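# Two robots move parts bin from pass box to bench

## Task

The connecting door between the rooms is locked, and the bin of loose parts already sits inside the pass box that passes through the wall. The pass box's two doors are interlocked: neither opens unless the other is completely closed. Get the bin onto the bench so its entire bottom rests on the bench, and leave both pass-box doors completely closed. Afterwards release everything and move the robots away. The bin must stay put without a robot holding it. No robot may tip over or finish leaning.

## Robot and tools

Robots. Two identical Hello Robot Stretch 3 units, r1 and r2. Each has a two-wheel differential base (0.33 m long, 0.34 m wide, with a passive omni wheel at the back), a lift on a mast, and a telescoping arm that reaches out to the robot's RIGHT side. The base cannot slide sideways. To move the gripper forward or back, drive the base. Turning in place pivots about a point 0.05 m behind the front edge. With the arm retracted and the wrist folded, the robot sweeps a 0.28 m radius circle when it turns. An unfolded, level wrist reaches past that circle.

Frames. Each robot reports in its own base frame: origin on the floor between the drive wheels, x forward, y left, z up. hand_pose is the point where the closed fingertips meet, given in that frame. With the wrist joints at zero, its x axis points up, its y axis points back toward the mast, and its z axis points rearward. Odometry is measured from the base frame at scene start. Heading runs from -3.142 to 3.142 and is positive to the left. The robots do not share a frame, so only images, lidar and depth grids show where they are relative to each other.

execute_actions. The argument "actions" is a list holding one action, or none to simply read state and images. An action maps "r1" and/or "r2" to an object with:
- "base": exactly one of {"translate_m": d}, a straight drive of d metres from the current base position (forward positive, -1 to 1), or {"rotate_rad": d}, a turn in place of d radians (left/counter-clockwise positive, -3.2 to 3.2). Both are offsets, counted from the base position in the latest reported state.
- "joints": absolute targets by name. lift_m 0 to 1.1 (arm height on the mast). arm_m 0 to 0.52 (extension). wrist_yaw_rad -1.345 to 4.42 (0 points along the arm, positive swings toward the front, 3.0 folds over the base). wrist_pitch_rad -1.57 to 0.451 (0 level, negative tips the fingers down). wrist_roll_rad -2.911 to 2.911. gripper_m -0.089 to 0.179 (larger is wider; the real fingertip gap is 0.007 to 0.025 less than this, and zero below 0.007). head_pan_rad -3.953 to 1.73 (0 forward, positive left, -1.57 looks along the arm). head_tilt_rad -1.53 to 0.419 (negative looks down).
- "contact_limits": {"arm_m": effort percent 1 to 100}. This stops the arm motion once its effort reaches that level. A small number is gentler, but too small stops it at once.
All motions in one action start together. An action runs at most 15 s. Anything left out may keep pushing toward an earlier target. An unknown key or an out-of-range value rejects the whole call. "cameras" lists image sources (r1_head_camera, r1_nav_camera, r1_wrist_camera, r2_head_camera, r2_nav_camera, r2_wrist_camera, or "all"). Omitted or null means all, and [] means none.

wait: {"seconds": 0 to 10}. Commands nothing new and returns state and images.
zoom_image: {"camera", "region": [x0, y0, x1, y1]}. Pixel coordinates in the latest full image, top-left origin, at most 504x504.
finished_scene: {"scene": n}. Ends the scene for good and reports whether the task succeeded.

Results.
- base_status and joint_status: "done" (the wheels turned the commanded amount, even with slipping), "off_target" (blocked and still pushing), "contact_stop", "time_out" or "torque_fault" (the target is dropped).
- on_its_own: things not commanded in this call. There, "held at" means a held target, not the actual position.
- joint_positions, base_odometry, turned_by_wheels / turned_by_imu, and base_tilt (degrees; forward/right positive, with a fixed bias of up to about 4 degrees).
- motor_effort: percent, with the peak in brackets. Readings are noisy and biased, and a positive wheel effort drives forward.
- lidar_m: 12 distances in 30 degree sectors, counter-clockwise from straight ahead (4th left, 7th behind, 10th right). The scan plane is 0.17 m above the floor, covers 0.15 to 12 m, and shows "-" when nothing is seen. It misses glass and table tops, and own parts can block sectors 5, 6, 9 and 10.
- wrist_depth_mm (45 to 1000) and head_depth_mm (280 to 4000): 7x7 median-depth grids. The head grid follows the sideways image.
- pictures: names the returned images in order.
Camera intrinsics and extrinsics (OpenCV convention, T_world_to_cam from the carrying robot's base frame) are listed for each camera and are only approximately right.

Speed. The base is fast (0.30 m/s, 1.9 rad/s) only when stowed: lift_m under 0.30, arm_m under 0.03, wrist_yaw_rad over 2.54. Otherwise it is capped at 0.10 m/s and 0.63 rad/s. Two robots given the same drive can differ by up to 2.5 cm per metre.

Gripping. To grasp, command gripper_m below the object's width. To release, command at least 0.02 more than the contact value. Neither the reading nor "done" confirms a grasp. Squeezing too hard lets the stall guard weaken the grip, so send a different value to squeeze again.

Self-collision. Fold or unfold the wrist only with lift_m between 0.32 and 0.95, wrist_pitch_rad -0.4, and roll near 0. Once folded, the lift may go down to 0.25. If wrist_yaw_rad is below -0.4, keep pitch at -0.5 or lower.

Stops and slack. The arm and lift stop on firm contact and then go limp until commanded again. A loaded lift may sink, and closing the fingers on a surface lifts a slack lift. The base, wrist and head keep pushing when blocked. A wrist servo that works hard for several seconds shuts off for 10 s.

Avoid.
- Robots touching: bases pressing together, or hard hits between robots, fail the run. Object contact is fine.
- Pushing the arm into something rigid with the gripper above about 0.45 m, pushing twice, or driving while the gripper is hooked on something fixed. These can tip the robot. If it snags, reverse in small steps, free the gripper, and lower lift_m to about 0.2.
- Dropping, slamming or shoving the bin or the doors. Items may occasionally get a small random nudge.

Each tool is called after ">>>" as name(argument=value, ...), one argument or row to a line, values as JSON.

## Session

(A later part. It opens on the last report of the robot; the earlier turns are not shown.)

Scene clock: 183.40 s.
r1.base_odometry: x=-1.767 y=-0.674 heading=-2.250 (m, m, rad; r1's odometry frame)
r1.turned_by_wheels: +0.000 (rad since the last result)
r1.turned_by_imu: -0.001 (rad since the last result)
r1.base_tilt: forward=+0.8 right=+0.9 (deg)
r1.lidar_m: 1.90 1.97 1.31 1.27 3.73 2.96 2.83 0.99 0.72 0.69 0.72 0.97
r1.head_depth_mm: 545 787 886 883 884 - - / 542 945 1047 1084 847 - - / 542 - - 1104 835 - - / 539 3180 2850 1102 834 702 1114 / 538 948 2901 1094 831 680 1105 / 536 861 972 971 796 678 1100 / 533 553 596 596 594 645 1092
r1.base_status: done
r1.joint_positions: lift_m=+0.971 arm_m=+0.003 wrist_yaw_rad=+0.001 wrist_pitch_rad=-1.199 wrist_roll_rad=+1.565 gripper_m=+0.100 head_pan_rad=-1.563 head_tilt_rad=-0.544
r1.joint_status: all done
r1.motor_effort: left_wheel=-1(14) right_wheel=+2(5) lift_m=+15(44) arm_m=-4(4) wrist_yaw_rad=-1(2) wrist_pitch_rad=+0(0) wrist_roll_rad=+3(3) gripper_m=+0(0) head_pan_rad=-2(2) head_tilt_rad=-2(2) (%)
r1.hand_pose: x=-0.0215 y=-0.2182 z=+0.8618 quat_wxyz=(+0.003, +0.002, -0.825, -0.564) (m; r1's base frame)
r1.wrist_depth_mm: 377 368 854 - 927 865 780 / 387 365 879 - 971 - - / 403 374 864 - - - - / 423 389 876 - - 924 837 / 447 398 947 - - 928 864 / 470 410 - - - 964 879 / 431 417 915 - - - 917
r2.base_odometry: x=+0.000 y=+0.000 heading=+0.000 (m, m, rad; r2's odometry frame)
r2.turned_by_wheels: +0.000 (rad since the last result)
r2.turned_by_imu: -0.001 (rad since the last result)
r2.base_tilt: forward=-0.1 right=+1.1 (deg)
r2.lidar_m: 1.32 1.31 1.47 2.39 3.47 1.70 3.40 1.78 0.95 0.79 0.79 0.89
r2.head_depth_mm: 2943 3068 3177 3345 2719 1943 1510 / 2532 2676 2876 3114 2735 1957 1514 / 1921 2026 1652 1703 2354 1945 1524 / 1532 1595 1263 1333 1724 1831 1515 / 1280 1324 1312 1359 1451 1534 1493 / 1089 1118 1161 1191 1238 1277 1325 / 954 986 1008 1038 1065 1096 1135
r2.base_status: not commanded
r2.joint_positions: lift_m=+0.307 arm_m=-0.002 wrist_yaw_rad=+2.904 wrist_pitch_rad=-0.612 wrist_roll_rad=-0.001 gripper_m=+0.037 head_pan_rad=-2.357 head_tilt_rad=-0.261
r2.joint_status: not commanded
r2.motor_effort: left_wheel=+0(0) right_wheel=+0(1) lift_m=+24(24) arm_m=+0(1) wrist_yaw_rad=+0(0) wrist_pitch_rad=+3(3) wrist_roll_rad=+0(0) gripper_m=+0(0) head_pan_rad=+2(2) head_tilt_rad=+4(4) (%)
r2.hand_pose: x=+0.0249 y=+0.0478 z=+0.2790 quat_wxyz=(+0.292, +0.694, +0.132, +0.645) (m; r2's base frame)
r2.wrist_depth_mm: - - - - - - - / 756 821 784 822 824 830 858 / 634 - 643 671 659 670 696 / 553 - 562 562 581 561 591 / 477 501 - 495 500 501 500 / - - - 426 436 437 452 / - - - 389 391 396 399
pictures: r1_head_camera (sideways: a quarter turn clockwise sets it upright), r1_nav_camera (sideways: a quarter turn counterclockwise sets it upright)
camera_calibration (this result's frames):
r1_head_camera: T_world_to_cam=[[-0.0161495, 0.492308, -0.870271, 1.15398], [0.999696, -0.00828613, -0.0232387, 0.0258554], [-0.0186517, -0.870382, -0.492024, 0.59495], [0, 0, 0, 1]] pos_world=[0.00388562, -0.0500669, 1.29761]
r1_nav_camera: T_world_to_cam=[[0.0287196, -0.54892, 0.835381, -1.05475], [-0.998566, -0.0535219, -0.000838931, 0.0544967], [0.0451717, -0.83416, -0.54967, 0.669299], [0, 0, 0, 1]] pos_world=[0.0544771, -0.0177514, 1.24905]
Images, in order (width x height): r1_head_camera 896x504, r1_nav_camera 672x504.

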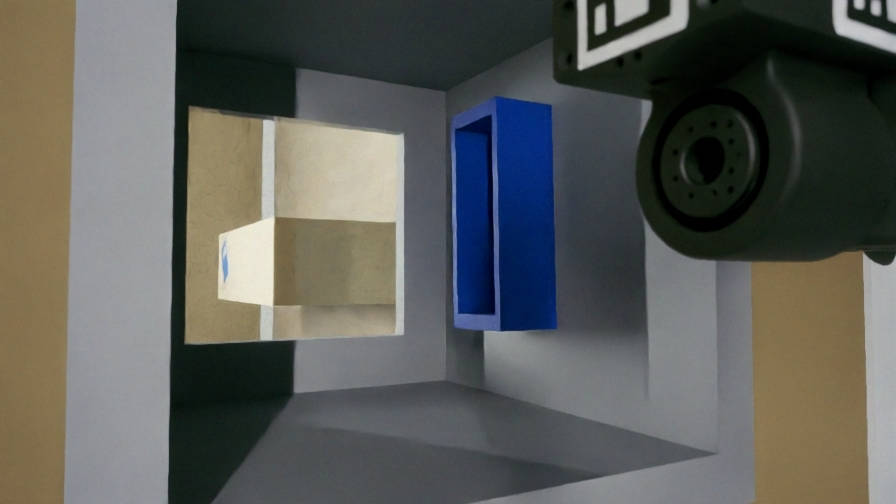

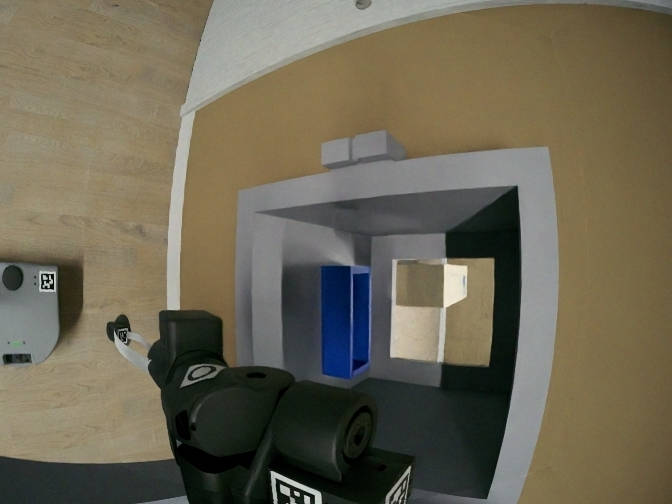

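>>> execute_actions(
  actions=[
    {"r1":{"base":{"translate_m":-0.035},"joints":{"lift_m":1.01}}},
  ],
  cameras=[],
)

>>> execute_actions(
  actions=[
    {"r1":{"joints":{"arm_m":0.515}}},
  ],
  cameras=["r1_head_camera","r1_wrist_camera"],
)

Scene clock: 195.87 s.
r1.base_odometry: x=-1.745 y=-0.647 heading=-2.251 (m, m, rad; r1's odometry frame)
r1.turned_by_wheels: +0.000 (rad since the last result)
r1.turned_by_imu: +0.000 (rad since the last result)
r1.base_tilt: forward=+0.8 right=+0.9 (deg)
r1.lidar_m: 1.93 2.00 1.33 1.27 3.70 2.93 2.81 0.99 0.72 0.69 0.71 0.97
r1.head_depth_mm: 545 703 790 - - - - / 543 937 1018 1035 - - - / 541 - - 1111 - - - / 539 3164 2869 1100 842 681 1069 / 538 3551 3579 1092 829 679 1082 / 535 921 999 1040 828 679 1100 / 534 665 719 718 719 659 1097
r1.base_status: done
r1.joint_positions: lift_m=+1.009 arm_m=+0.003 wrist_yaw_rad=+0.001 wrist_pitch_rad=-1.199 wrist_roll_rad=+1.565 gripper_m=+0.100 head_pan_rad=-1.563 head_tilt_rad=-0.544
r1.joint_status: all done
r1.motor_effort: left_wheel=-1(8) right_wheel=+1(4) lift_m=+51(54) arm_m=-4(3) wrist_yaw_rad=+0(2) wrist_pitch_rad=-1(0) wrist_roll_rad=+3(3) gripper_m=+0(0) head_pan_rad=-3(3) head_tilt_rad=-2(2) (%)
r1.hand_pose: x=-0.0215 y=-0.2182 z=+0.9004 quat_wxyz=(+0.003, +0.002, -0.825, -0.564) (m; r1's base frame)
r1.wrist_depth_mm: 428 391 857 - 957 875 813 / 446 401 872 - 998 - 813 / 469 412 882 - - - - / 478 426 884 - - 959 871 / 494 444 938 - - 980 910 / 543 474 - - - 971 922 / 485 459 924 - - - 942
r2.base_odometry: x=+0.000 y=+0.000 heading=+0.000 (m, m, rad; r2's odometry frame)
r2.turned_by_wheels: +0.000 (rad since the last result)
r2.turned_by_imu: -0.001 (rad since the last result)
r2.base_tilt: forward=-0.1 right=+1.1 (deg)
r2.lidar_m: 1.32 1.31 1.47 2.39 3.49 1.71 3.40 1.78 0.95 0.79 0.79 0.88
r2.head_depth_mm: 2910 3032 3192 3279 2672 1935 1498 / 2495 2715 2941 3170 2725 1955 1504 / 1921 2032 1657 1686 2352 1951 1515 / 1534 1607 1266 1327 1689 1822 1526 / 1273 1318 1304 1367 1457 1537 1465 / 1092 1126 1162 1196 1229 1279 1323 / 959 986 1009 1038 1062 1095 1133
r2.base_status: not commanded
r2.joint_positions: lift_m=+0.307 arm_m=-0.002 wrist_yaw_rad=+2.904 wrist_pitch_rad=-0.612 wrist_roll_rad=-0.001 gripper_m=+0.037 head_pan_rad=-2.357 head_tilt_rad=-0.261
r2.joint_status: not commanded
r2.motor_effort: left_wheel=+0(0) right_wheel=-1(1) lift_m=+24(24) arm_m=+0(2) wrist_yaw_rad=+0(0) wrist_pitch_rad=+3(3) wrist_roll_rad=+1(0) gripper_m=+0(0) head_pan_rad=+2(2) head_tilt_rad=+4(4) (%)
r2.hand_pose: x=+0.0249 y=+0.0478 z=+0.2790 quat_wxyz=(+0.292, +0.694, +0.132, +0.645) (m; r2's base frame)
r2.wrist_depth_mm: - - - - - - - / 737 804 767 804 844 849 851 / 648 - 662 661 707 669 698 / 536 - 556 555 573 567 580 / 477 489 - 484 497 499 502 / - - - 419 441 434 442 / - - - 396 394 394 396
pictures: none
No camera images: the call's "cameras" was empty. Leave "cameras" out to get every camera's image.

Scene clock: 200.80 s.
r1.base_odometry: x=-1.745 y=-0.647 heading=-2.251 (m, m, rad; r1's odometry frame)
r1.turned_by_wheels: +0.000 (rad since the last result)
r1.turned_by_imu: +0.000 (rad since the last result)
r1.base_tilt: forward=+0.8 right=+0.9 (deg)
r1.lidar_m: 1.93 2.00 1.33 1.27 3.72 2.92 2.81 0.99 0.72 0.69 0.71 0.97
r1.head_depth_mm: 545 409 - 839 782 687 1141 / 544 403 1036 1035 838 685 1133 / 542 400 - 1105 835 684 1126 / 538 658 - 1103 834 681 1114 / 538 3522 3593 1097 832 679 1109 / 535 924 1000 1039 826 677 1098 / 532 667 720 719 717 659 1094
r1.base_status: not commanded
r1.joint_positions: lift_m=+1.009 arm_m=+0.515 wrist_yaw_rad=+0.000 wrist_pitch_rad=-1.199 wrist_roll_rad=+1.566 gripper_m=+0.100 head_pan_rad=-1.563 head_tilt_rad=-0.544
r1.joint_status: all done
r1.motor_effort: left_wheel=-1(1) right_wheel=+2(3) lift_m=+51(51) arm_m=+3(4) wrist_yaw_rad=+0(1) wrist_pitch_rad=+0(1) wrist_roll_rad=+2(3) gripper_m=+0(0) head_pan_rad=-3(3) head_tilt_rad=-2(2) (%)
r1.hand_pose: x=-0.0215 y=-0.7300 z=+0.9004 quat_wxyz=(+0.002, +0.001, -0.825, -0.565) (m; r1's base frame)
r1.wrist_depth_mm: 339 365 253 241 269 245 226 / 341 382 280 272 276 250 231 / 357 387 299 272 283 257 237 / - 401 300 283 292 264 243 / - 410 319 317 308 269 249 / - 399 319 322 317 272 254 / - 444 412 268 320 293 262
r2.base_odometry: x=+0.000 y=+0.000 heading=+0.000 (m, m, rad; r2's odometry frame)
r2.turned_by_wheels: +0.000 (rad since the last result)
r2.turned_by_imu: -0.001 (rad since the last result)
r2.base_tilt: forward=-0.1 right=+1.0 (deg)
r2.lidar_m: 1.32 1.31 1.47 2.39 3.49 1.70 3.40 1.78 0.95 0.79 0.79 0.89
r2.head_depth_mm: 2937 3059 3210 3311 2741 1943 1503 / 2519 2713 2858 3151 2801 1956 1505 / 1925 2019 1663 1711 2347 1956 1504 / 1537 1604 1262 1327 1707 1818 1526 / 1282 1322 1312 1362 1448 1515 1484 / 1090 1130 1162 1198 1236 1287 1329 / 956 982 1007 1036 1064 1093 1128
r2.base_status: not commanded
r2.joint_positions: lift_m=+0.307 arm_m=-0.002 wrist_yaw_rad=+2.904 wrist_pitch_rad=-0.612 wrist_roll_rad=-0.001 gripper_m=+0.037 head_pan_rad=-2.357 head_tilt_rad=-0.261
r2.joint_status: not commanded
r2.motor_effort: left_wheel=+0(0) right_wheel=-1(1) lift_m=+24(24) arm_m=+1(1) wrist_yaw_rad=+0(0) wrist_pitch_rad=+4(3) wrist_roll_rad=+0(1) gripper_m=+0(0) head_pan_rad=+2(2) head_tilt_rad=+5(4) (%)
r2.hand_pose: x=+0.0249 y=+0.0478 z=+0.2790 quat_wxyz=(+0.292, +0.694, +0.132, +0.645) (m; r2's base frame)
r2.wrist_depth_mm: - - - - - - - / 735 823 777 806 798 824 848 / 633 - 647 656 681 697 688 / 540 - 563 563 561 571 577 / 475 490 - 495 500 496 511 / - - - 416 435 440 447 / - - - 390 396 400 397
pictures: r1_head_camera (sideways: a quarter turn clockwise sets it upright), r1_wrist_camera
camera_calibration (this result's frames):
r1_head_camera: T_world_to_cam=[[-0.0161496, 0.492308, -0.870271, 1.15398], [0.999696, -0.00828588, -0.0232387, 0.0258554], [-0.0186515, -0.870382, -0.492024, 0.59495], [0, 0, 0, 1]] pos_world=[0.00388563, -0.0500669, 1.29761]
r1_wrist_camera: T_world_to_cam=[[0.0213469, 0.929858, -0.367298, 1.01169], [0.983667, 0.0461424, 0.173984, -0.066351], [0.178729, -0.365013, -0.913686, 0.722207], [0, 0, 0, 1]] pos_world=[-0.0854082, -0.674048, 1.043]
Images, in order (width x height): r1_head_camera 896x504, r1_wrist_camera 644x364.

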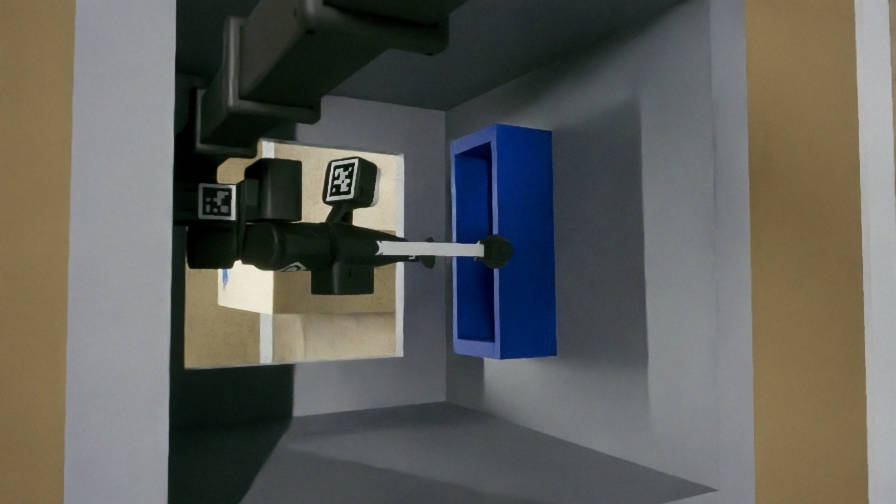

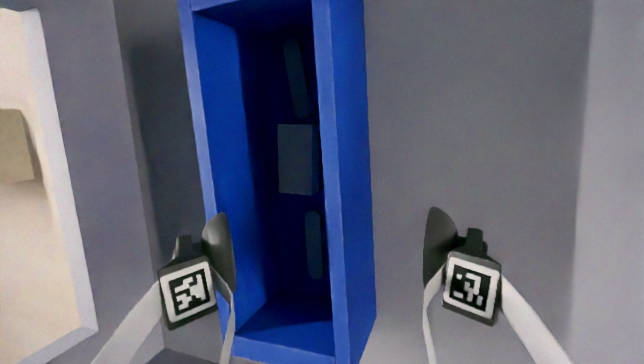

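>>> execute_actions(
  actions=[
    {"r1":{"joints":{"gripper_m":0.07,"arm_m":0.50}}},
  ],
  cameras=[],
)

>>> execute_actions(
  actions=[
    {"r1":{"joints":{"lift_m":0.93}}},
  ],
  cameras=["r1_wrist_camera"],
)

>>> execute_actions(
  actions=[
    {"r1":{"joints":{"gripper_m":-0.04}}},
  ],
  cameras=["r1_wrist_camera"],
)

>>> execute_actions(
  actions=[
    {"r1":{"joints":{"lift_m":1.0}}},
  ],
  cameras=["r1_wrist_camera","r1_head_camera"],
)

Scene clock: 206.93 s.
r1.base_odometry: x=-1.745 y=-0.647 heading=-2.251 (m, m, rad; r1's odometry frame)
r1.turned_by_wheels: +0.000 (rad since the last result)
r1.turned_by_imu: +0.000 (rad since the last result)
r1.base_tilt: forward=+0.9 right=+0.9 (deg)
r1.lidar_m: 1.94 2.00 1.33 1.27 3.71 2.92 2.81 0.99 0.72 0.69 0.71 0.97
r1.head_depth_mm: 545 408 - 841 783 686 1143 / 542 402 1033 1034 839 685 1130 / 542 400 - 1108 837 681 1126 / 539 399 - 1102 834 681 1119 / 538 3531 3582 1097 830 679 1110 / 536 923 1001 1042 828 679 1102 / 532 668 719 719 718 658 1096
r1.base_status: not commanded
r1.joint_positions: lift_m=+1.009 arm_m=+0.500 wrist_yaw_rad=+0.000 wrist_pitch_rad=-1.199 wrist_roll_rad=+1.566 gripper_m=+0.070 head_pan_rad=-1.563 head_tilt_rad=-0.544
r1.joint_status: all done
r1.motor_effort: left_wheel=-1(1) right_wheel=+3(3) lift_m=+51(51) arm_m=-4(4) wrist_yaw_rad=+0(2) wrist_pitch_rad=+0(0) wrist_roll_rad=+3(3) gripper_m=-1(81) head_pan_rad=-3(3) head_tilt_rad=-1(2) (%)
r1.hand_pose: x=-0.0215 y=-0.7156 z=+0.9004 quat_wxyz=(+0.002, +0.001, -0.825, -0.565) (m; r1's base frame)
r1.wrist_depth_mm: 339 369 270 255 270 245 226 / 355 381 303 291 274 252 232 / 369 398 291 282 283 259 237 / 373 402 297 285 293 266 241 / - 416 322 288 305 273 248 / - 423 - 319 324 277 255 / - 422 303 275 322 285 260
r2.base_odometry: x=+0.000 y=+0.000 heading=+0.000 (m, m, rad; r2's odometry frame)
r2.turned_by_wheels: +0.000 (rad since the last result)
r2.turned_by_imu: -0.001 (rad since the last result)
r2.base_tilt: forward=-0.1 right=+1.1 (deg)
r2.lidar_m: 1.31 1.31 1.47 2.39 3.48 1.71 3.38 1.78 0.95 0.79 0.79 0.88
r2.head_depth_mm: 2926 3034 3222 3253 2765 1927 1501 / 2535 2696 2890 3155 2794 1942 1507 / 1896 2020 1656 1701 2358 1938 1517 / 1533 1605 1267 1329 1699 1822 1519 / 1279 1328 1309 1369 1446 1527 1476 / 1095 1132 1163 1201 1236 1275 1329 / 963 983 1012 1035 1069 1095 1130
r2.base_status: not commanded
r2.joint_positions: lift_m=+0.307 arm_m=-0.002 wrist_yaw_rad=+2.904 wrist_pitch_rad=-0.612 wrist_roll_rad=-0.001 gripper_m=+0.037 head_pan_rad=-2.357 head_tilt_rad=-0.261
r2.joint_status: not commanded
r2.motor_effort: left_wheel=+0(0) right_wheel=-1(1) lift_m=+24(24) arm_m=+1(1) wrist_yaw_rad=+0(0) wrist_pitch_rad=+4(4) wrist_roll_rad=+1(1) gripper_m=+0(0) head_pan_rad=+2(2) head_tilt_rad=+4(4) (%)
r2.hand_pose: x=+0.0249 y=+0.0478 z=+0.2790 quat_wxyz=(+0.292, +0.694, +0.132, +0.645) (m; r2's base frame)
r2.wrist_depth_mm: - - - - - - - / 754 786 779 796 812 823 840 / 641 - 664 663 674 673 692 / 546 - 549 552 573 580 576 / 481 489 - 486 498 502 508 / - - - 427 438 439 444 / - - - 392 403 390 399
pictures: none
No camera images: the call's "cameras" was empty. Leave "cameras" out to get every camera's image.

Scene clock: 208.50 s.
r1.base_odometry: x=-1.745 y=-0.647 heading=-2.251 (m, m, rad; r1's odometry frame)
r1.turned_by_wheels: +0.000 (rad since the last result)
r1.turned_by_imu: +0.000 (rad since the last result)
r1.base_tilt: forward=+0.8 right=+0.9 (deg)
r1.lidar_m: 1.93 2.00 1.33 1.27 3.74 2.91 2.81 0.99 0.72 0.69 0.72 0.97
r1.head_depth_mm: 544 704 788 - - 685 1144 / 542 937 986 1033 837 684 1131 / 540 - - 947 836 684 1127 / 539 3157 2829 936 820 682 1117 / 536 3545 3544 1102 832 680 1110 / 534 921 1004 1040 827 678 1102 / 533 668 719 720 718 659 1093
r1.base_status: not commanded
r1.joint_positions: lift_m=+0.931 arm_m=+0.500 wrist_yaw_rad=+0.000 wrist_pitch_rad=-1.183 wrist_roll_rad=+1.566 gripper_m=+0.070 head_pan_rad=-1.563 head_tilt_rad=-0.544
r1.joint_status: all done
r1.motor_effort: left_wheel=-1(1) right_wheel=+3(3) lift_m=+12(41) arm_m=-3(4) wrist_yaw_rad=+0(0) wrist_pitch_rad=-5(5) wrist_roll_rad=+2(3) gripper_m=-3(3) head_pan_rad=-2(3) head_tilt_rad=-2(2) (%)
r1.hand_pose: x=-0.0215 y=-0.7196 z=+0.8231 quat_wxyz=(+0.002, +0.001, -0.830, -0.558) (m; r1's base frame)
r1.wrist_depth_mm: 311 209 154 208 198 180 164 / 322 208 228 214 202 184 169 / 330 208 215 214 208 188 172 / 341 209 219 215 216 195 176 / 341 218 225 216 225 199 182 / 341 228 163 216 237 202 185 / 343 373 264 216 234 208 191
r2.base_odometry: x=+0.000 y=+0.000 heading=+0.000 (m, m, rad; r2's odometry frame)
r2.turned_by_wheels: +0.000 (rad since the last result)
r2.turned_by_imu: +0.000 (rad since the last result)
r2.base_tilt: forward=-0.1 right=+1.2 (deg)
r2.lidar_m: 1.31 1.31 1.47 2.38 3.49 1.70 3.41 1.78 0.95 0.79 0.79 0.88
r2.head_depth_mm: 2918 3038 3161 3347 2671 1939 1504 / 2492 2679 2894 3167 2759 1946 1508 / 1913 2018 1664 1706 2319 1941 1513 / 1525 1599 1273 1331 1698 1811 1521 / 1279 1316 1310 1368 1451 1528 1479 / 1094 1129 1164 1200 1223 1277 1318 / 960 983 1006 1032 1066 1103 1137
r2.base_status: not commanded
r2.joint_positions: lift_m=+0.307 arm_m=-0.002 wrist_yaw_rad=+2.904 wrist_pitch_rad=-0.612 wrist_roll_rad=-0.001 gripper_m=+0.037 head_pan_rad=-2.357 head_tilt_rad=-0.261
r2.joint_status: not commanded
r2.motor_effort: left_wheel=+0(0) right_wheel=-2(1) lift_m=+24(24) arm_m=+1(1) wrist_yaw_rad=+0(1) wrist_pitch_rad=+4(3) wrist_roll_rad=+1(1) gripper_m=+0(0) head_pan_rad=+2(2) head_tilt_rad=+4(4) (%)
r2.hand_pose: x=+0.0249 y=+0.0478 z=+0.2790 quat_wxyz=(+0.292, +0.694, +0.132, +0.645) (m; r2's base frame)
r2.wrist_depth_mm: - - - - - - - / 741 800 793 798 840 803 843 / 633 - 661 668 667 680 681 / 538 - 558 570 576 579 587 / 472 489 - 480 495 511 508 / - - - 419 441 445 445 / - - - 392 389 393 400
pictures: r1_wrist_camera
camera_calibration (this result's frames):
r1_wrist_camera: T_world_to_cam=[[0.0213363, 0.923824, -0.382222, 0.981514], [0.983666, 0.0489489, 0.173219, -0.0507332], [0.178733, -0.379674, -0.90769, 0.639897], [0, 0, 0, 1]] pos_world=[-0.0854081, -0.66131, 0.964773]
Images, in order (width x height): r1_wrist_camera 644x364.

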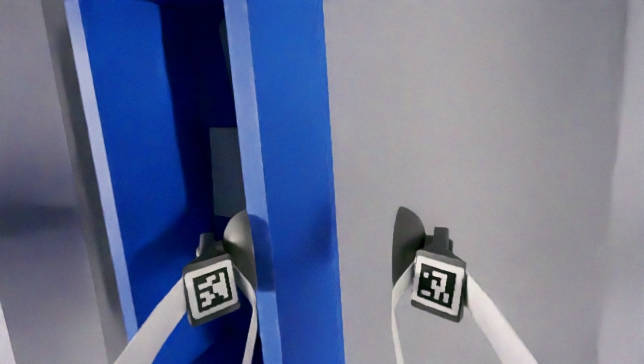

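Scene clock: 210.20 s.
r1.base_odometry: x=-1.745 y=-0.647 heading=-2.251 (m, m, rad; r1's odometry frame)
r1.turned_by_wheels: +0.000 (rad since the last result)
r1.turned_by_imu: -0.001 (rad since the last result)
r1.base_tilt: forward=+0.8 right=+0.8 (deg)
r1.lidar_m: 1.94 2.00 1.33 1.26 3.73 2.92 2.81 0.99 0.72 0.69 0.71 0.97
r1.head_depth_mm: 546 703 787 - - 687 1140 / 545 939 998 1034 840 687 1137 / 542 - - 939 837 683 1128 / 541 3193 2842 923 832 683 1118 / 539 3570 3602 1099 821 681 1110 / 536 924 1004 1046 828 679 1103 / 535 670 722 721 721 660 1093
r1.base_status: not commanded
r1.joint_positions: lift_m=+0.931 arm_m=+0.500 wrist_yaw_rad=+0.000 wrist_pitch_rad=-1.153 wrist_roll_rad=+1.566 gripper_m=-0.039 head_pan_rad=-1.563 head_tilt_rad=-0.544
r1.joint_status: all done
r1.motor_effort: left_wheel=-3(3) right_wheel=+5(4) lift_m=+12(12) arm_m=-3(3) wrist_yaw_rad=+1(0) wrist_pitch_rad=-14(23) wrist_roll_rad=+3(3) gripper_m=-26(100) head_pan_rad=-2(2) head_tilt_rad=-4(2) (%)
r1.hand_pose: x=-0.0215 y=-0.7269 z=+0.8255 quat_wxyz=(+0.002, +0.001, -0.838, -0.545) (m; r1's base frame)
r1.wrist_depth_mm: 327 183 227 157 200 181 165 / 328 191 237 177 207 186 170 / 331 191 236 176 213 190 174 / 331 200 222 175 220 197 177 / 333 209 250 156 225 201 183 / 334 371 232 160 227 207 186 / 349 378 263 234 244 213 191
r2.base_odometry: x=+0.000 y=+0.000 heading=+0.000 (m, m, rad; r2's odometry frame)
r2.turned_by_wheels: +0.000 (rad since the last result)
r2.turned_by_imu: +0.000 (rad since the last result)
r2.base_tilt: forward=+0.1 right=+1.1 (deg)
r2.lidar_m: 1.32 1.31 1.47 2.39 3.49 1.70 3.40 1.78 0.95 0.79 0.79 0.88
r2.head_depth_mm: 2926 3054 3219 3348 2724 1915 1502 / 2536 2680 2930 3105 2756 1944 1496 / 1926 2021 1668 1691 2356 1957 1512 / 1531 1600 1262 1318 1710 1821 1519 / 1282 1315 1312 1373 1464 1538 1482 / 1097 1125 1159 1198 1241 1276 1327 / 953 984 1008 1034 1066 1097 1129
r2.base_status: not commanded
r2.joint_positions: lift_m=+0.307 arm_m=-0.002 wrist_yaw_rad=+2.904 wrist_pitch_rad=-0.612 wrist_roll_rad=-0.001 gripper_m=+0.037 head_pan_rad=-2.357 head_tilt_rad=-0.261
r2.joint_status: not commanded
r2.motor_effort: left_wheel=+0(0) right_wheel=-1(1) lift_m=+24(24) arm_m=+0(1) wrist_yaw_rad=+0(0) wrist_pitch_rad=+3(3) wrist_roll_rad=+1(0) gripper_m=+0(0) head_pan_rad=+2(2) head_tilt_rad=+4(4) (%)
r2.hand_pose: x=+0.0249 y=+0.0478 z=+0.2790 quat_wxyz=(+0.292, +0.694, +0.132, +0.645) (m; r2's base frame)
r2.wrist_depth_mm: - - - - - - - / 741 798 773 798 813 827 838 / 635 - 662 652 668 681 697 / 545 - 568 570 560 576 579 / 481 491 - 491 499 498 507 / - - - 423 431 436 444 / - - - 389 395 396 399
pictures: r1_wrist_camera
camera_calibration (this result's frames):
r1_wrist_camera: T_world_to_cam=[[0.0212026, 0.911871, -0.409928, 1.00334], [0.983659, 0.0542979, 0.171661, -0.0456219], [0.178791, -0.406869, -0.895819, 0.609696], [0, 0, 0, 1]] pos_world=[-0.0854054, -0.664371, 0.965305]
Images, in order (width x height): r1_wrist_camera 644x364.

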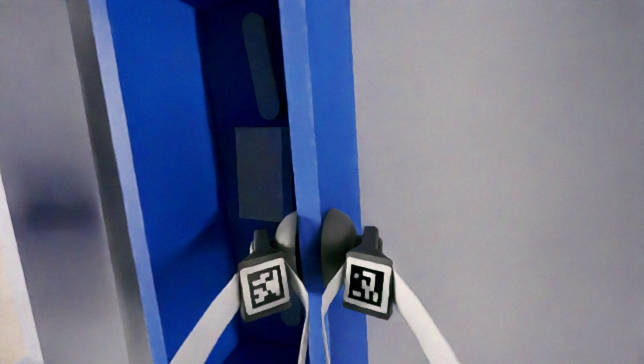

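Scene clock: 212.20 s.
r1.base_odometry: x=-1.745 y=-0.647 heading=-2.250 (m, m, rad; r1's odometry frame)
r1.turned_by_wheels: +0.000 (rad since the last result)
r1.turned_by_imu: +0.000 (rad since the last result)
r1.base_tilt: forward=+0.8 right=+0.9 (deg)
r1.lidar_m: 1.93 1.99 1.33 1.27 3.71 2.92 2.81 0.99 0.72 0.69 0.72 0.97
r1.head_depth_mm: 545 703 - 839 782 687 1146 / 543 407 1047 1035 812 686 1129 / 542 400 - 1101 805 683 1125 / 539 916 - 1102 802 681 1117 / 538 3561 3575 1095 801 680 1111 / 535 922 1000 1043 827 678 1099 / 533 668 720 720 720 660 1094
r1.base_status: not commanded
r1.joint_positions: lift_m=+0.999 arm_m=+0.500 wrist_yaw_rad=+0.001 wrist_pitch_rad=-1.205 wrist_roll_rad=+1.566 gripper_m=-0.036 head_pan_rad=-1.563 head_tilt_rad=-0.544
r1.joint_status: all done
r1.motor_effort: left_wheel=+0(2) right_wheel=+1(4) lift_m=+51(59) arm_m=-2(2) wrist_yaw_rad=-1(1) wrist_pitch_rad=+1(15) wrist_roll_rad=+3(3) gripper_m=-16(25) head_pan_rad=-3(2) head_tilt_rad=-3(2) (%)
r1.hand_pose: x=-0.0215 y=-0.7139 z=+0.8900 quat_wxyz=(+0.003, +0.002, -0.824, -0.567) (m; r1's base frame)
r1.wrist_depth_mm: 340 355 247 266 253 238 218 / 345 366 266 277 258 244 223 / 344 385 268 279 266 249 228 / 363 394 289 280 274 257 234 / 373 402 291 313 284 262 241 / - 421 386 - 291 270 245 / 376 428 396 276 296 280 254
r2.base_odometry: x=+0.000 y=+0.000 heading=+0.000 (m, m, rad; r2's odometry frame)
r2.turned_by_wheels: +0.000 (rad since the last result)
r2.turned_by_imu: -0.001 (rad since the last result)
r2.base_tilt: forward=-0.1 right=+1.1 (deg)
r2.lidar_m: 1.32 1.31 1.47 2.39 3.50 1.70 3.40 1.78 0.95 0.79 0.79 0.88
r2.head_depth_mm: 2920 3035 3144 3407 2746 1934 1504 / 2542 2691 2904 3128 2721 1953 1511 / 1918 2009 1678 1688 2357 1961 1515 / 1538 1612 1273 1333 1703 1802 1525 / 1269 1318 1301 1381 1448 1538 1472 / 1095 1128 1159 1207 1239 1282 1333 / 954 980 1006 1033 1059 1095 1129
r2.base_status: not commanded
r2.joint_positions: lift_m=+0.307 arm_m=-0.002 wrist_yaw_rad=+2.904 wrist_pitch_rad=-0.612 wrist_roll_rad=-0.001 gripper_m=+0.037 head_pan_rad=-2.357 head_tilt_rad=-0.261
r2.joint_status: not commanded
r2.motor_effort: left_wheel=+0(0) right_wheel=-1(1) lift_m=+24(24) arm_m=+0(1) wrist_yaw_rad=+0(0) wrist_pitch_rad=+3(3) wrist_roll_rad=+0(0) gripper_m=+0(0) head_pan_rad=+2(2) head_tilt_rad=+5(5) (%)
r2.hand_pose: x=+0.0249 y=+0.0478 z=+0.2790 quat_wxyz=(+0.292, +0.694, +0.132, +0.645) (m; r2's base frame)
r2.wrist_depth_mm: - - - - - - - / 740 808 801 805 788 824 833 / 618 - 651 656 672 684 676 / 546 - 557 559 560 574 575 / 480 489 - 488 494 501 514 / - - - 424 435 440 444 / - - - 392 392 397 398
pictures: r1_head_camera (sideways: a quarter turn clockwise sets it upright), r1_wrist_camera
camera_calibration (this result's frames):
r1_head_camera: T_world_to_cam=[[-0.0161498, 0.492337, -0.870255, 1.15396], [0.999696, -0.00828522, -0.0232392, 0.0258561], [-0.0186518, -0.870365, -0.492054, 0.594989], [0, 0, 0, 1]] pos_world=[0.00388562, -0.0500668, 1.29761]
r1_wrist_camera: T_world_to_cam=[[0.0198791, 0.932205, -0.361386, 0.989221], [0.983621, 0.046532, 0.174138, -0.0652146], [0.179148, -0.358928, -0.916011, 0.724956], [0, 0, 0, 1]] pos_world=[-0.0853926, -0.658915, 1.03291]
Images, in order (width x height): r1_head_camera 896x504, r1_wrist_camera 644x364.

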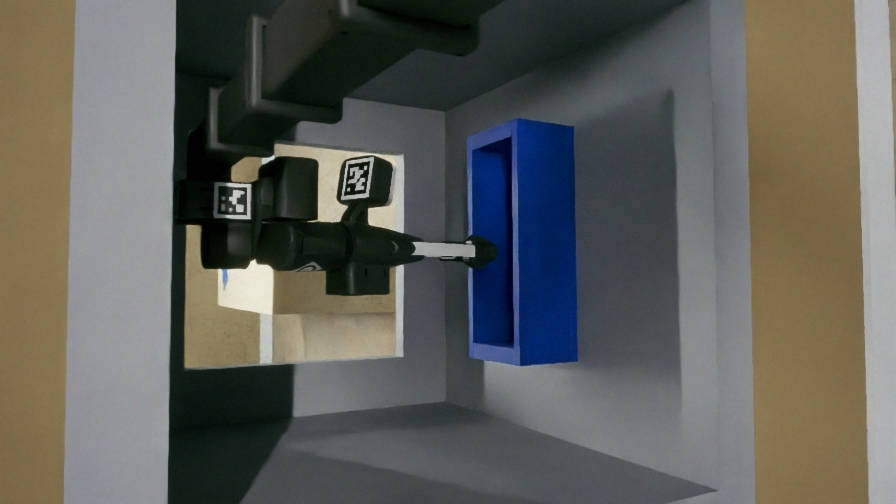

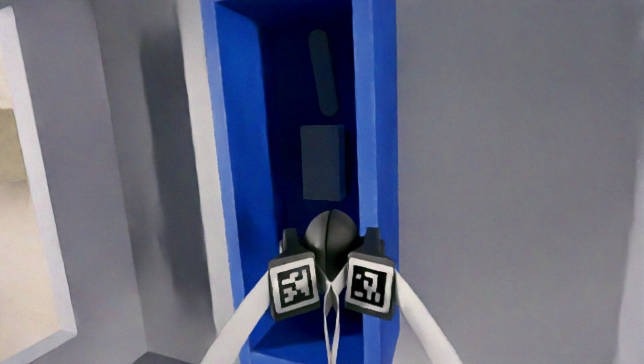

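>>> execute_actions(
  actions=[
    {"r1":{"joints":{"gripper_m":0.07,"arm_m":0.455,"lift_m":1.01}}},
  ],
  cameras=["r1_wrist_camera"],
)

>>> execute_actions(
  actions=[
    {"r1":{"joints":{"lift_m":0.92}}},
  ],
  cameras=["r1_wrist_camera"],
)

Scene clock: 217.10 s.
r1.base_odometry: x=-1.745 y=-0.647 heading=-2.250 (m, m, rad; r1's odometry frame)
r1.turned_by_wheels: +0.000 (rad since the last result)
r1.turned_by_imu: +0.000 (rad since the last result)
r1.base_tilt: forward=+0.8 right=+0.9 (deg)
r1.lidar_m: 1.93 2.00 1.33 1.26 3.72 2.93 2.81 0.99 0.72 0.69 0.71 0.97
r1.head_depth_mm: 544 409 - 837 782 687 1143 / 543 402 1032 1032 814 686 1133 / 542 400 - 1104 809 683 1128 / 540 918 - 1100 805 681 1118 / 538 3572 3564 1097 799 679 1109 / 536 924 1002 1039 828 678 1098 / 533 667 720 719 719 658 1095
r1.base_status: not commanded
r1.joint_positions: lift_m=+1.009 arm_m=+0.455 wrist_yaw_rad=+0.001 wrist_pitch_rad=-1.205 wrist_roll_rad=+1.566 gripper_m=+0.070 head_pan_rad=-1.563 head_tilt_rad=-0.544
r1.joint_status: all done
r1.motor_effort: left_wheel=+0(0) right_wheel=+1(1) lift_m=+51(54) arm_m=-4(3) wrist_yaw_rad=-1(1) wrist_pitch_rad=+1(2) wrist_roll_rad=+3(3) gripper_m=+0(80) head_pan_rad=-2(2) head_tilt_rad=-1(2) (%)
r1.hand_pose: x=-0.0215 y=-0.6692 z=+0.9000 quat_wxyz=(+0.003, +0.002, -0.824, -0.567) (m; r1's base frame)
r1.wrist_depth_mm: 377 367 270 259 267 245 225 / 380 383 306 261 275 251 232 / 387 401 292 284 283 258 237 / 386 416 295 289 291 266 246 / 402 435 311 303 305 271 253 / 420 452 - 308 320 277 262 / 402 454 295 276 321 286 271
r2.base_odometry: x=+0.000 y=+0.000 heading=+0.000 (m, m, rad; r2's odometry frame)
r2.turned_by_wheels: +0.000 (rad since the last result)
r2.turned_by_imu: -0.001 (rad since the last result)
r2.base_tilt: forward=-0.3 right=+1.1 (deg)
r2.lidar_m: 1.32 1.31 1.47 2.38 3.49 1.71 3.40 1.78 0.95 0.79 0.79 0.88
r2.head_depth_mm: 2892 3024 3255 3374 2738 1948 1502 / 2522 2655 2892 3121 2759 1964 1494 / 1932 2038 1667 1697 2325 1947 1524 / 1530 1595 1269 1322 1698 1829 1527 / 1276 1323 1302 1367 1446 1535 1489 / 1093 1122 1154 1192 1242 1290 1317 / 956 982 1005 1034 1064 1092 1127
r2.base_status: not commanded
r2.joint_positions: lift_m=+0.307 arm_m=-0.002 wrist_yaw_rad=+2.904 wrist_pitch_rad=-0.612 wrist_roll_rad=-0.001 gripper_m=+0.037 head_pan_rad=-2.357 head_tilt_rad=-0.261
r2.joint_status: not commanded
r2.motor_effort: left_wheel=+0(0) right_wheel=-1(1) lift_m=+24(24) arm_m=+1(0) wrist_yaw_rad=+0(0) wrist_pitch_rad=+3(4) wrist_roll_rad=+0(0) gripper_m=+0(0) head_pan_rad=+2(2) head_tilt_rad=+5(5) (%)
r2.hand_pose: x=+0.0249 y=+0.0478 z=+0.2790 quat_wxyz=(+0.292, +0.694, +0.132, +0.645) (m; r2's base frame)
r2.wrist_depth_mm: - - - - - - - / 730 795 780 829 805 839 865 / 634 - 649 640 670 682 683 / 543 - 560 568 577 577 581 / 476 486 - 498 492 503 506 / - - - 428 444 441 449 / - - - 390 390 398 400
pictures: r1_wrist_camera
camera_calibration (this result's frames):
r1_wrist_camera: T_world_to_cam=[[0.0198787, 0.931965, -0.362002, 0.951578], [0.983621, 0.0466477, 0.174107, -0.0689396], [0.179149, -0.359534, -0.915774, 0.749582], [0, 0, 0, 1]] pos_world=[-0.0853925, -0.614122, 1.04292]
Images, in order (width x height): r1_wrist_camera 644x364.

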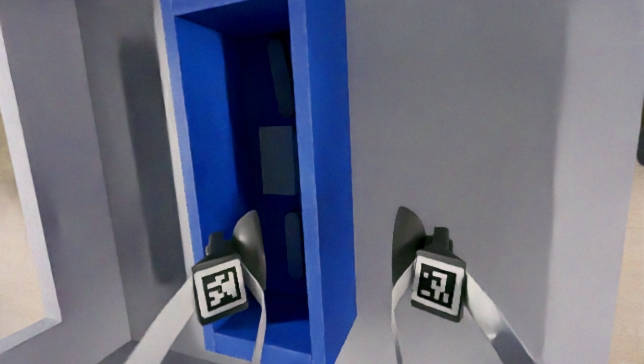

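Scene clock: 218.77 s.
r1.base_odometry: x=-1.745 y=-0.647 heading=-2.250 (m, m, rad; r1's odometry frame)
r1.turned_by_wheels: +0.000 (rad since the last result)
r1.turned_by_imu: +0.000 (rad since the last result)
r1.base_tilt: forward=+0.8 right=+0.9 (deg)
r1.lidar_m: 1.94 2.00 1.33 1.27 3.72 2.92 2.81 0.99 0.72 0.69 0.71 0.97
r1.head_depth_mm: 545 703 788 744 - 683 1146 / 543 942 990 - 809 685 1134 / 541 - - 915 806 685 1125 / 539 3184 2840 904 803 682 1118 / 537 3552 3582 1097 800 679 1112 / 534 921 1001 1042 827 676 1102 / 533 669 720 720 721 659 1094
r1.base_status: not commanded
r1.joint_positions: lift_m=+0.921 arm_m=+0.455 wrist_yaw_rad=+0.001 wrist_pitch_rad=-1.167 wrist_roll_rad=+1.566 gripper_m=+0.070 head_pan_rad=-1.563 head_tilt_rad=-0.544
r1.joint_status: all done
r1.motor_effort: left_wheel=+0(1) right_wheel=+1(2) lift_m=+10(48) arm_m=-3(4) wrist_yaw_rad=-2(0) wrist_pitch_rad=-10(10) wrist_roll_rad=+3(3) gripper_m=-5(5) head_pan_rad=-3(2) head_tilt_rad=-1(1) (%)
r1.hand_pose: x=-0.0214 y=-0.6785 z=+0.8144 quat_wxyz=(+0.003, +0.002, -0.834, -0.551) (m; r1's base frame)
r1.wrist_depth_mm: 315 203 147 198 188 171 157 / 331 204 148 202 195 176 161 / 340 205 209 203 200 181 164 / 352 206 210 205 206 185 168 / 363 215 151 207 216 190 173 / 367 211 153 210 228 193 177 / 377 237 256 211 225 198 181
r2.base_odometry: x=+0.000 y=+0.000 heading=+0.000 (m, m, rad; r2's odometry frame)
r2.turned_by_wheels: +0.000 (rad since the last result)
r2.turned_by_imu: +0.000 (rad since the last result)
r2.base_tilt: forward=-0.1 right=+1.0 (deg)
r2.lidar_m: 1.32 1.31 1.47 2.39 3.48 1.71 3.40 1.78 0.95 0.79 0.79 0.89
r2.head_depth_mm: 2935 3028 3170 3339 2767 1954 1506 / 2505 2669 2896 3164 2713 1941 1510 / 1928 2027 1660 1682 2371 1957 1503 / 1536 1601 1268 1320 1704 1808 1534 / 1265 1309 1312 1369 1448 1543 1488 / 1095 1123 1163 1197 1233 1282 1319 / 958 981 1008 1035 1064 1098 1130
r2.base_status: not commanded
r2.joint_positions: lift_m=+0.307 arm_m=-0.002 wrist_yaw_rad=+2.904 wrist_pitch_rad=-0.612 wrist_roll_rad=-0.001 gripper_m=+0.037 head_pan_rad=-2.357 head_tilt_rad=-0.261
r2.joint_status: not commanded
r2.motor_effort: left_wheel=+0(0) right_wheel=-1(1) lift_m=+24(24) arm_m=+1(1) wrist_yaw_rad=+0(0) wrist_pitch_rad=+3(4) wrist_roll_rad=+1(0) gripper_m=+0(0) head_pan_rad=+2(2) head_tilt_rad=+4(4) (%)
r2.hand_pose: x=+0.0249 y=+0.0478 z=+0.2790 quat_wxyz=(+0.292, +0.694, +0.132, +0.645) (m; r2's base frame)
r2.wrist_depth_mm: - - - - - - - / 743 782 763 776 813 825 862 / 637 - 640 657 681 675 695 / 545 - 551 566 576 576 585 / 476 489 - 495 493 499 503 / - - - 431 432 447 440 / - - - 392 392 399 401
pictures: r1_wrist_camera
camera_calibration (this result's frames):
r1_wrist_camera: T_world_to_cam=[[0.0198692, 0.917615, -0.396974, 0.948021], [0.983612, 0.0532247, 0.172262, -0.0476471], [0.179199, -0.393891, -0.90152, 0.632913], [0, 0, 0, 1]] pos_world=[-0.0853875, -0.618083, 0.95513]
Images, in order (width x height): r1_wrist_camera 644x364.

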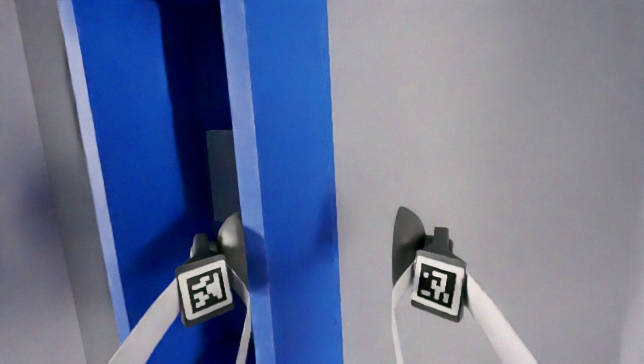

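>>> execute_actions(
  actions=[
    {"r1":{"joints":{"lift_m":0.935,"arm_m":0.495}}},
  ],
  cameras=["r1_wrist_camera"],
)

>>> execute_actions(
  actions=[
    {"r1":{"joints":{"gripper_m":-0.045}}},
  ],
  cameras=["r1_wrist_camera"],
)

>>> execute_actions(
  actions=[
    {"r1":{"joints":{"lift_m":1.0}}},
  ],
  cameras=["r1_wrist_camera","r1_head_camera"],
)

Scene clock: 225.87 s.
r1.base_odometry: x=-1.745 y=-0.647 heading=-2.250 (m, m, rad; r1's odometry frame)
r1.turned_by_wheels: +0.000 (rad since the last result)
r1.turned_by_imu: +0.000 (rad since the last result)
r1.base_tilt: forward=+0.8 right=+1.0 (deg)
r1.lidar_m: 1.94 2.00 1.33 1.26 3.72 2.93 2.81 0.99 0.72 0.69 0.71 0.97
r1.head_depth_mm: 545 702 787 - - 687 1144 / 543 937 994 1032 812 685 1136 / 541 - - 1078 806 684 1125 / 539 3120 2853 908 802 680 1118 / 537 3565 3540 1095 797 680 1109 / 534 923 1002 1044 825 677 1100 / 532 670 720 721 719 658 1097
r1.base_status: not commanded
r1.joint_positions: lift_m=+0.934 arm_m=+0.495 wrist_yaw_rad=+0.001 wrist_pitch_rad=-1.198 wrist_roll_rad=+1.566 gripper_m=+0.070 head_pan_rad=-1.563 head_tilt_rad=-0.544
r1.joint_status: all done
r1.motor_effort: left_wheel=+0(0) right_wheel=+2(2) lift_m=+51(53) arm_m=+3(4) wrist_yaw_rad=-1(1) wrist_pitch_rad=-1(10) wrist_roll_rad=+3(3) gripper_m=-1(5) head_pan_rad=-2(3) head_tilt_rad=-3(2) (%)
r1.hand_pose: x=-0.0215 y=-0.7103 z=+0.8255 quat_wxyz=(+0.003, +0.002, -0.826, -0.564) (m; r1's base frame)
r1.wrist_depth_mm: 310 183 225 150 198 183 167 / 324 184 230 152 203 187 172 / 333 194 226 175 207 192 176 / 343 314 227 177 213 197 181 / 351 328 217 180 216 202 184 / 350 344 - 181 234 207 189 / 353 370 244 185 233 212 194
r2.base_odometry: x=+0.000 y=+0.000 heading=+0.000 (m, m, rad; r2's odometry frame)
r2.turned_by_wheels: +0.000 (rad since the last result)
r2.turned_by_imu: -0.001 (rad since the last result)
r2.base_tilt: forward=-0.2 right=+1.1 (deg)
r2.lidar_m: 1.31 1.31 1.47 2.39 3.48 1.71 3.39 1.78 0.95 0.79 0.79 0.88
r2.head_depth_mm: 2905 3043 3188 3351 2750 1948 1504 / 2532 2687 2905 3147 2726 1959 1509 / 1908 2045 1679 1687 2344 1967 1508 / 1533 1601 1264 1319 1698 1806 1511 / 1280 1315 1304 1375 1451 1537 1482 / 1096 1120 1164 1198 1240 1275 1319 / 953 983 1007 1041 1066 1096 1133
r2.base_status: not commanded
r2.joint_positions: lift_m=+0.307 arm_m=-0.002 wrist_yaw_rad=+2.904 wrist_pitch_rad=-0.612 wrist_roll_rad=-0.001 gripper_m=+0.037 head_pan_rad=-2.357 head_tilt_rad=-0.261
r2.joint_status: not commanded
r2.motor_effort: left_wheel=+0(0) right_wheel=+0(1) lift_m=+24(24) arm_m=+1(1) wrist_yaw_rad=+0(0) wrist_pitch_rad=+3(3) wrist_roll_rad=+1(1) gripper_m=-1(0) head_pan_rad=+2(2) head_tilt_rad=+4(4) (%)
r2.hand_pose: x=+0.0249 y=+0.0478 z=+0.2790 quat_wxyz=(+0.292, +0.694, +0.132, +0.645) (m; r2's base frame)
r2.wrist_depth_mm: - - - - - - - / 740 779 809 797 826 837 858 / 630 - 661 660 667 664 692 / 544 - 558 559 560 576 572 / 475 491 - 499 503 498 510 / - - - 426 438 445 446 / - - - 388 393 398 393
pictures: r1_wrist_camera
camera_calibration (this result's frames):
r1_wrist_camera: T_world_to_cam=[[0.0198913, 0.929484, -0.368326, 0.966366], [0.98362, 0.0478194, 0.173794, -0.0529569], [0.179152, -0.365749, -0.913308, 0.660104], [0, 0, 0, 1]] pos_world=[-0.0853918, -0.654256, 0.968019]
Images, in order (width x height): r1_wrist_camera 644x364.

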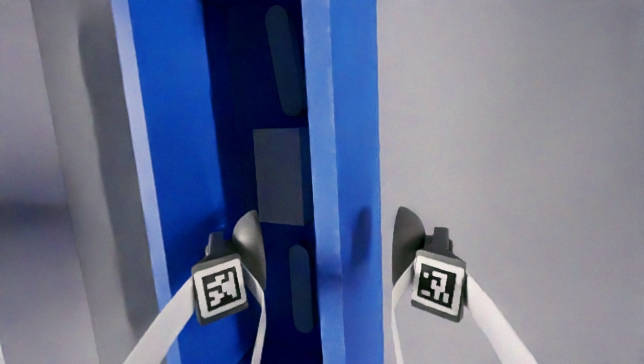

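Scene clock: 227.50 s.
r1.base_odometry: x=-1.745 y=-0.647 heading=-2.251 (m, m, rad; r1's odometry frame)
r1.turned_by_wheels: +0.000 (rad since the last result)
r1.turned_by_imu: +0.000 (rad since the last result)
r1.base_tilt: forward=+0.8 right=+0.9 (deg)
r1.lidar_m: 1.94 2.00 1.32 1.27 3.71 2.91 2.81 0.99 0.72 0.69 0.71 0.97
r1.head_depth_mm: 545 703 785 - - 686 1142 / 543 935 986 1033 810 685 1133 / 540 - - 904 804 683 1124 / 540 3182 2855 888 802 681 1118 / 537 3572 3553 1097 794 681 1107 / 535 921 1001 1044 827 678 1099 / 533 668 720 719 720 657 1092
r1.base_status: not commanded
r1.joint_positions: lift_m=+0.934 arm_m=+0.495 wrist_yaw_rad=+0.001 wrist_pitch_rad=-1.222 wrist_roll_rad=+1.566 gripper_m=-0.044 head_pan_rad=-1.563 head_tilt_rad=-0.544
r1.joint_status: all done
r1.motor_effort: left_wheel=-1(1) right_wheel=+2(2) lift_m=+48(51) arm_m=+3(4) wrist_yaw_rad=-2(1) wrist_pitch_rad=+7(7) wrist_roll_rad=+3(3) gripper_m=-25(98) head_pan_rad=-1(2) head_tilt_rad=-1(3) (%)
r1.hand_pose: x=-0.0215 y=-0.7042 z=+0.8240 quat_wxyz=(+0.003, +0.002, -0.819, -0.574) (m; r1's base frame)
r1.wrist_depth_mm: 299 169 219 161 199 182 168 / 313 177 223 160 204 187 173 / 327 177 222 162 210 192 177 / 334 187 221 198 217 197 181 / 346 198 237 145 221 203 186 / 358 198 237 150 221 210 191 / 359 345 257 207 240 213 195
r2.base_odometry: x=+0.000 y=+0.000 heading=+0.000 (m, m, rad; r2's odometry frame)
r2.turned_by_wheels: +0.000 (rad since the last result)
r2.turned_by_imu: +0.000 (rad since the last result)
r2.base_tilt: forward=-0.2 right=+1.2 (deg)
r2.lidar_m: 1.31 1.31 1.47 2.39 3.48 1.70 3.39 1.78 0.95 0.79 0.79 0.88
r2.head_depth_mm: 2898 3083 3205 3339 2707 1952 1505 / 2551 2710 2882 3138 2742 1940 1517 / 1915 2025 1655 1686 2341 1943 1518 / 1528 1600 1269 1333 1708 1830 1515 / 1277 1326 1313 1373 1449 1539 1481 / 1088 1124 1158 1191 1231 1279 1325 / 961 982 1005 1033 1063 1093 1133
r2.base_status: not commanded
r2.joint_positions: lift_m=+0.307 arm_m=-0.002 wrist_yaw_rad=+2.904 wrist_pitch_rad=-0.612 wrist_roll_rad=-0.001 gripper_m=+0.037 head_pan_rad=-2.357 head_tilt_rad=-0.261
r2.joint_status: not commanded
r2.motor_effort: left_wheel=+0(0) right_wheel=+0(2) lift_m=+24(24) arm_m=+1(2) wrist_yaw_rad=+0(0) wrist_pitch_rad=+3(4) wrist_roll_rad=+0(1) gripper_m=+0(0) head_pan_rad=+2(2) head_tilt_rad=+5(4) (%)
r2.hand_pose: x=+0.0249 y=+0.0478 z=+0.2790 quat_wxyz=(+0.292, +0.694, +0.132, +0.645) (m; r2's base frame)
r2.wrist_depth_mm: - - - - - - - / 733 804 780 805 812 840 826 / 640 - 647 671 688 676 689 / 546 - 554 562 582 572 589 / 479 489 - 492 502 501 514 / - - - 427 433 444 440 / - - - 394 388 390 400
pictures: r1_wrist_camera
camera_calibration (this result's frames):
r1_wrist_camera: T_world_to_cam=[[0.0198975, 0.938187, -0.345556, 0.947544], [0.983626, 0.0435513, 0.174881, -0.056874], [0.17912, -0.343377, -0.921959, 0.683809], [0, 0, 0, 1]] pos_world=[-0.085395, -0.651692, 0.967819]
Images, in order (width x height): r1_wrist_camera 644x364.

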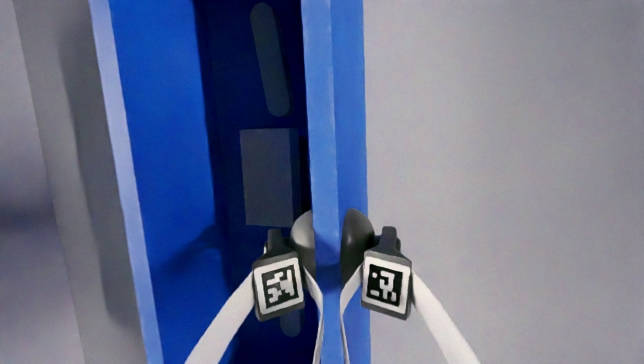

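Scene clock: 228.93 s.
r1.base_odometry: x=-1.745 y=-0.647 heading=-2.250 (m, m, rad; r1's odometry frame)
r1.turned_by_wheels: +0.000 (rad since the last result)
r1.turned_by_imu: +0.000 (rad since the last result)
r1.base_tilt: forward=+0.8 right=+0.9 (deg)
r1.lidar_m: 1.93 2.00 1.33 1.26 3.71 2.93 2.81 0.99 0.72 0.69 0.71 0.97
r1.head_depth_mm: 545 702 - 838 782 687 1147 / 542 406 1040 1032 809 686 1138 / 540 400 3893 863 804 685 1125 / 539 916 - 852 803 682 1114 / 536 3543 3573 851 801 679 1110 / 535 923 1001 1043 827 676 1099 / 531 669 719 719 722 659 1093
r1.base_status: not commanded
r1.joint_positions: lift_m=+0.999 arm_m=+0.495 wrist_yaw_rad=+0.001 wrist_pitch_rad=-1.223 wrist_roll_rad=+1.566 gripper_m=-0.038 head_pan_rad=-1.563 head_tilt_rad=-0.544
r1.joint_status: all done
r1.on_its_own: gripper_m is held at -0.039, not at your -0.045, by its stall guard, which is still easing
r1.motor_effort: left_wheel=+0(0) right_wheel=+2(2) lift_m=+56(57) arm_m=+3(3) wrist_yaw_rad=-2(1) wrist_pitch_rad=+7(7) wrist_roll_rad=+2(3) gripper_m=-23(25) head_pan_rad=-2(2) head_tilt_rad=-2(3) (%)
r1.hand_pose: x=-0.0215 y=-0.7041 z=+0.8886 quat_wxyz=(+0.002, +0.002, -0.819, -0.574) (m; r1's base frame)
r1.wrist_depth_mm: 354 175 223 153 258 236 220 / 355 185 231 155 264 243 224 / 357 185 233 186 270 249 230 / 357 194 218 189 280 256 235 / 373 196 232 147 284 262 242 / 389 400 232 151 289 270 249 / 376 400 259 218 306 277 254
r2.base_odometry: x=+0.000 y=+0.000 heading=+0.000 (m, m, rad; r2's odometry frame)
r2.turned_by_wheels: +0.000 (rad since the last result)
r2.turned_by_imu: +0.000 (rad since the last result)
r2.base_tilt: forward=-0.1 right=+1.2 (deg)
r2.lidar_m: 1.31 1.31 1.47 2.39 3.48 1.71 3.40 1.78 0.95 0.79 0.79 0.88
r2.head_depth_mm: 2896 3063 3149 3323 2720 1944 1504 / 2536 2657 2865 3089 2766 1921 1516 / 1922 2000 1668 1686 2322 1967 1513 / 1536 1590 1266 1326 1703 1817 1516 / 1274 1325 1307 1372 1454 1545 1480 / 1095 1126 1163 1189 1236 1284 1327 / 953 979 1008 1036 1069 1099 1132
r2.base_status: not commanded
r2.joint_positions: lift_m=+0.307 arm_m=-0.002 wrist_yaw_rad=+2.904 wrist_pitch_rad=-0.612 wrist_roll_rad=-0.001 gripper_m=+0.037 head_pan_rad=-2.357 head_tilt_rad=-0.261
r2.joint_status: not commanded
r2.motor_effort: left_wheel=+0(0) right_wheel=+0(1) lift_m=+24(24) arm_m=+1(1) wrist_yaw_rad=+0(0) wrist_pitch_rad=+4(4) wrist_roll_rad=+0(0) gripper_m=+0(0) head_pan_rad=+2(3) head_tilt_rad=+5(4) (%)
r2.hand_pose: x=+0.0249 y=+0.0478 z=+0.2790 quat_wxyz=(+0.292, +0.694, +0.132, +0.645) (m; r2's base frame)
r2.wrist_depth_mm: - - - - - - - / 731 784 779 788 806 829 838 / 620 - 661 668 670 677 684 / 553 - 550 572 576 569 577 / 469 493 - 479 498 495 504 / - - - 426 437 440 444 / - - - 397 397 397 399
pictures: r1_head_camera (sideways: a quarter turn clockwise sets it upright), r1_wrist_camera
camera_calibration (this result's frames):
r1_head_camera: T_world_to_cam=[[-0.0161498, 0.492337, -0.870255, 1.15396], [0.999696, -0.00828522, -0.0232392, 0.0258561], [-0.0186518, -0.870365, -0.492054, 0.594989], [0, 0, 0, 1]] pos_world=[0.00388562, -0.0500668, 1.29761]
r1_wrist_camera: T_world_to_cam=[[0.0205025, 0.938407, -0.344923, 0.969356], [0.983615, 0.0428741, 0.175111, -0.0688668], [0.179114, -0.342861, -0.922152, 0.743989], [0, 0, 0, 1]] pos_world=[-0.0853947, -0.651613, 1.03248]
Images, in order (width x height): r1_head_camera 896x504, r1_wrist_camera 644x364.

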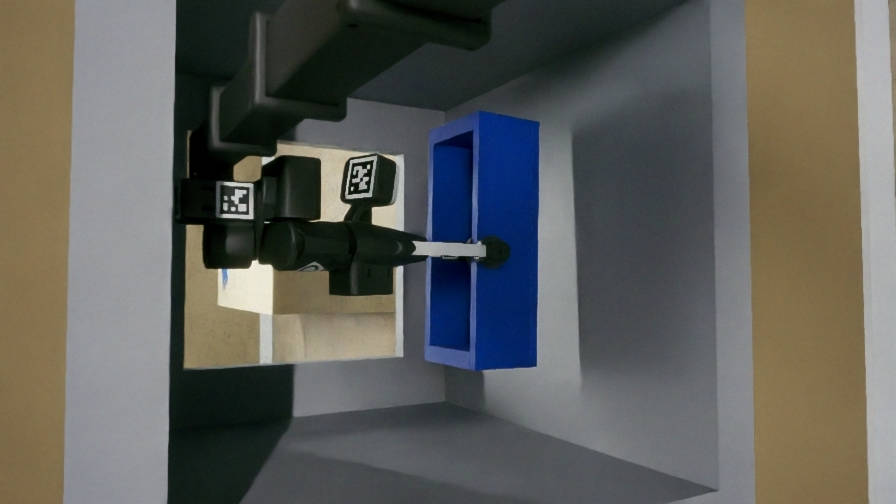

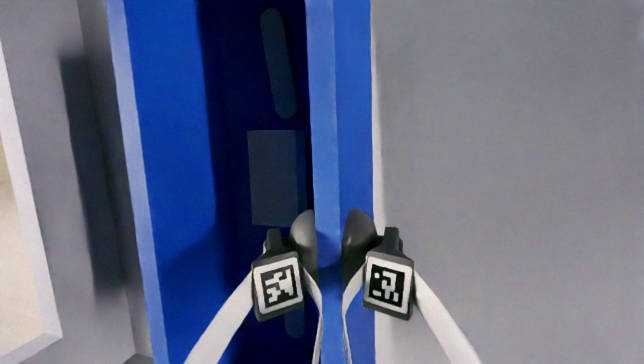

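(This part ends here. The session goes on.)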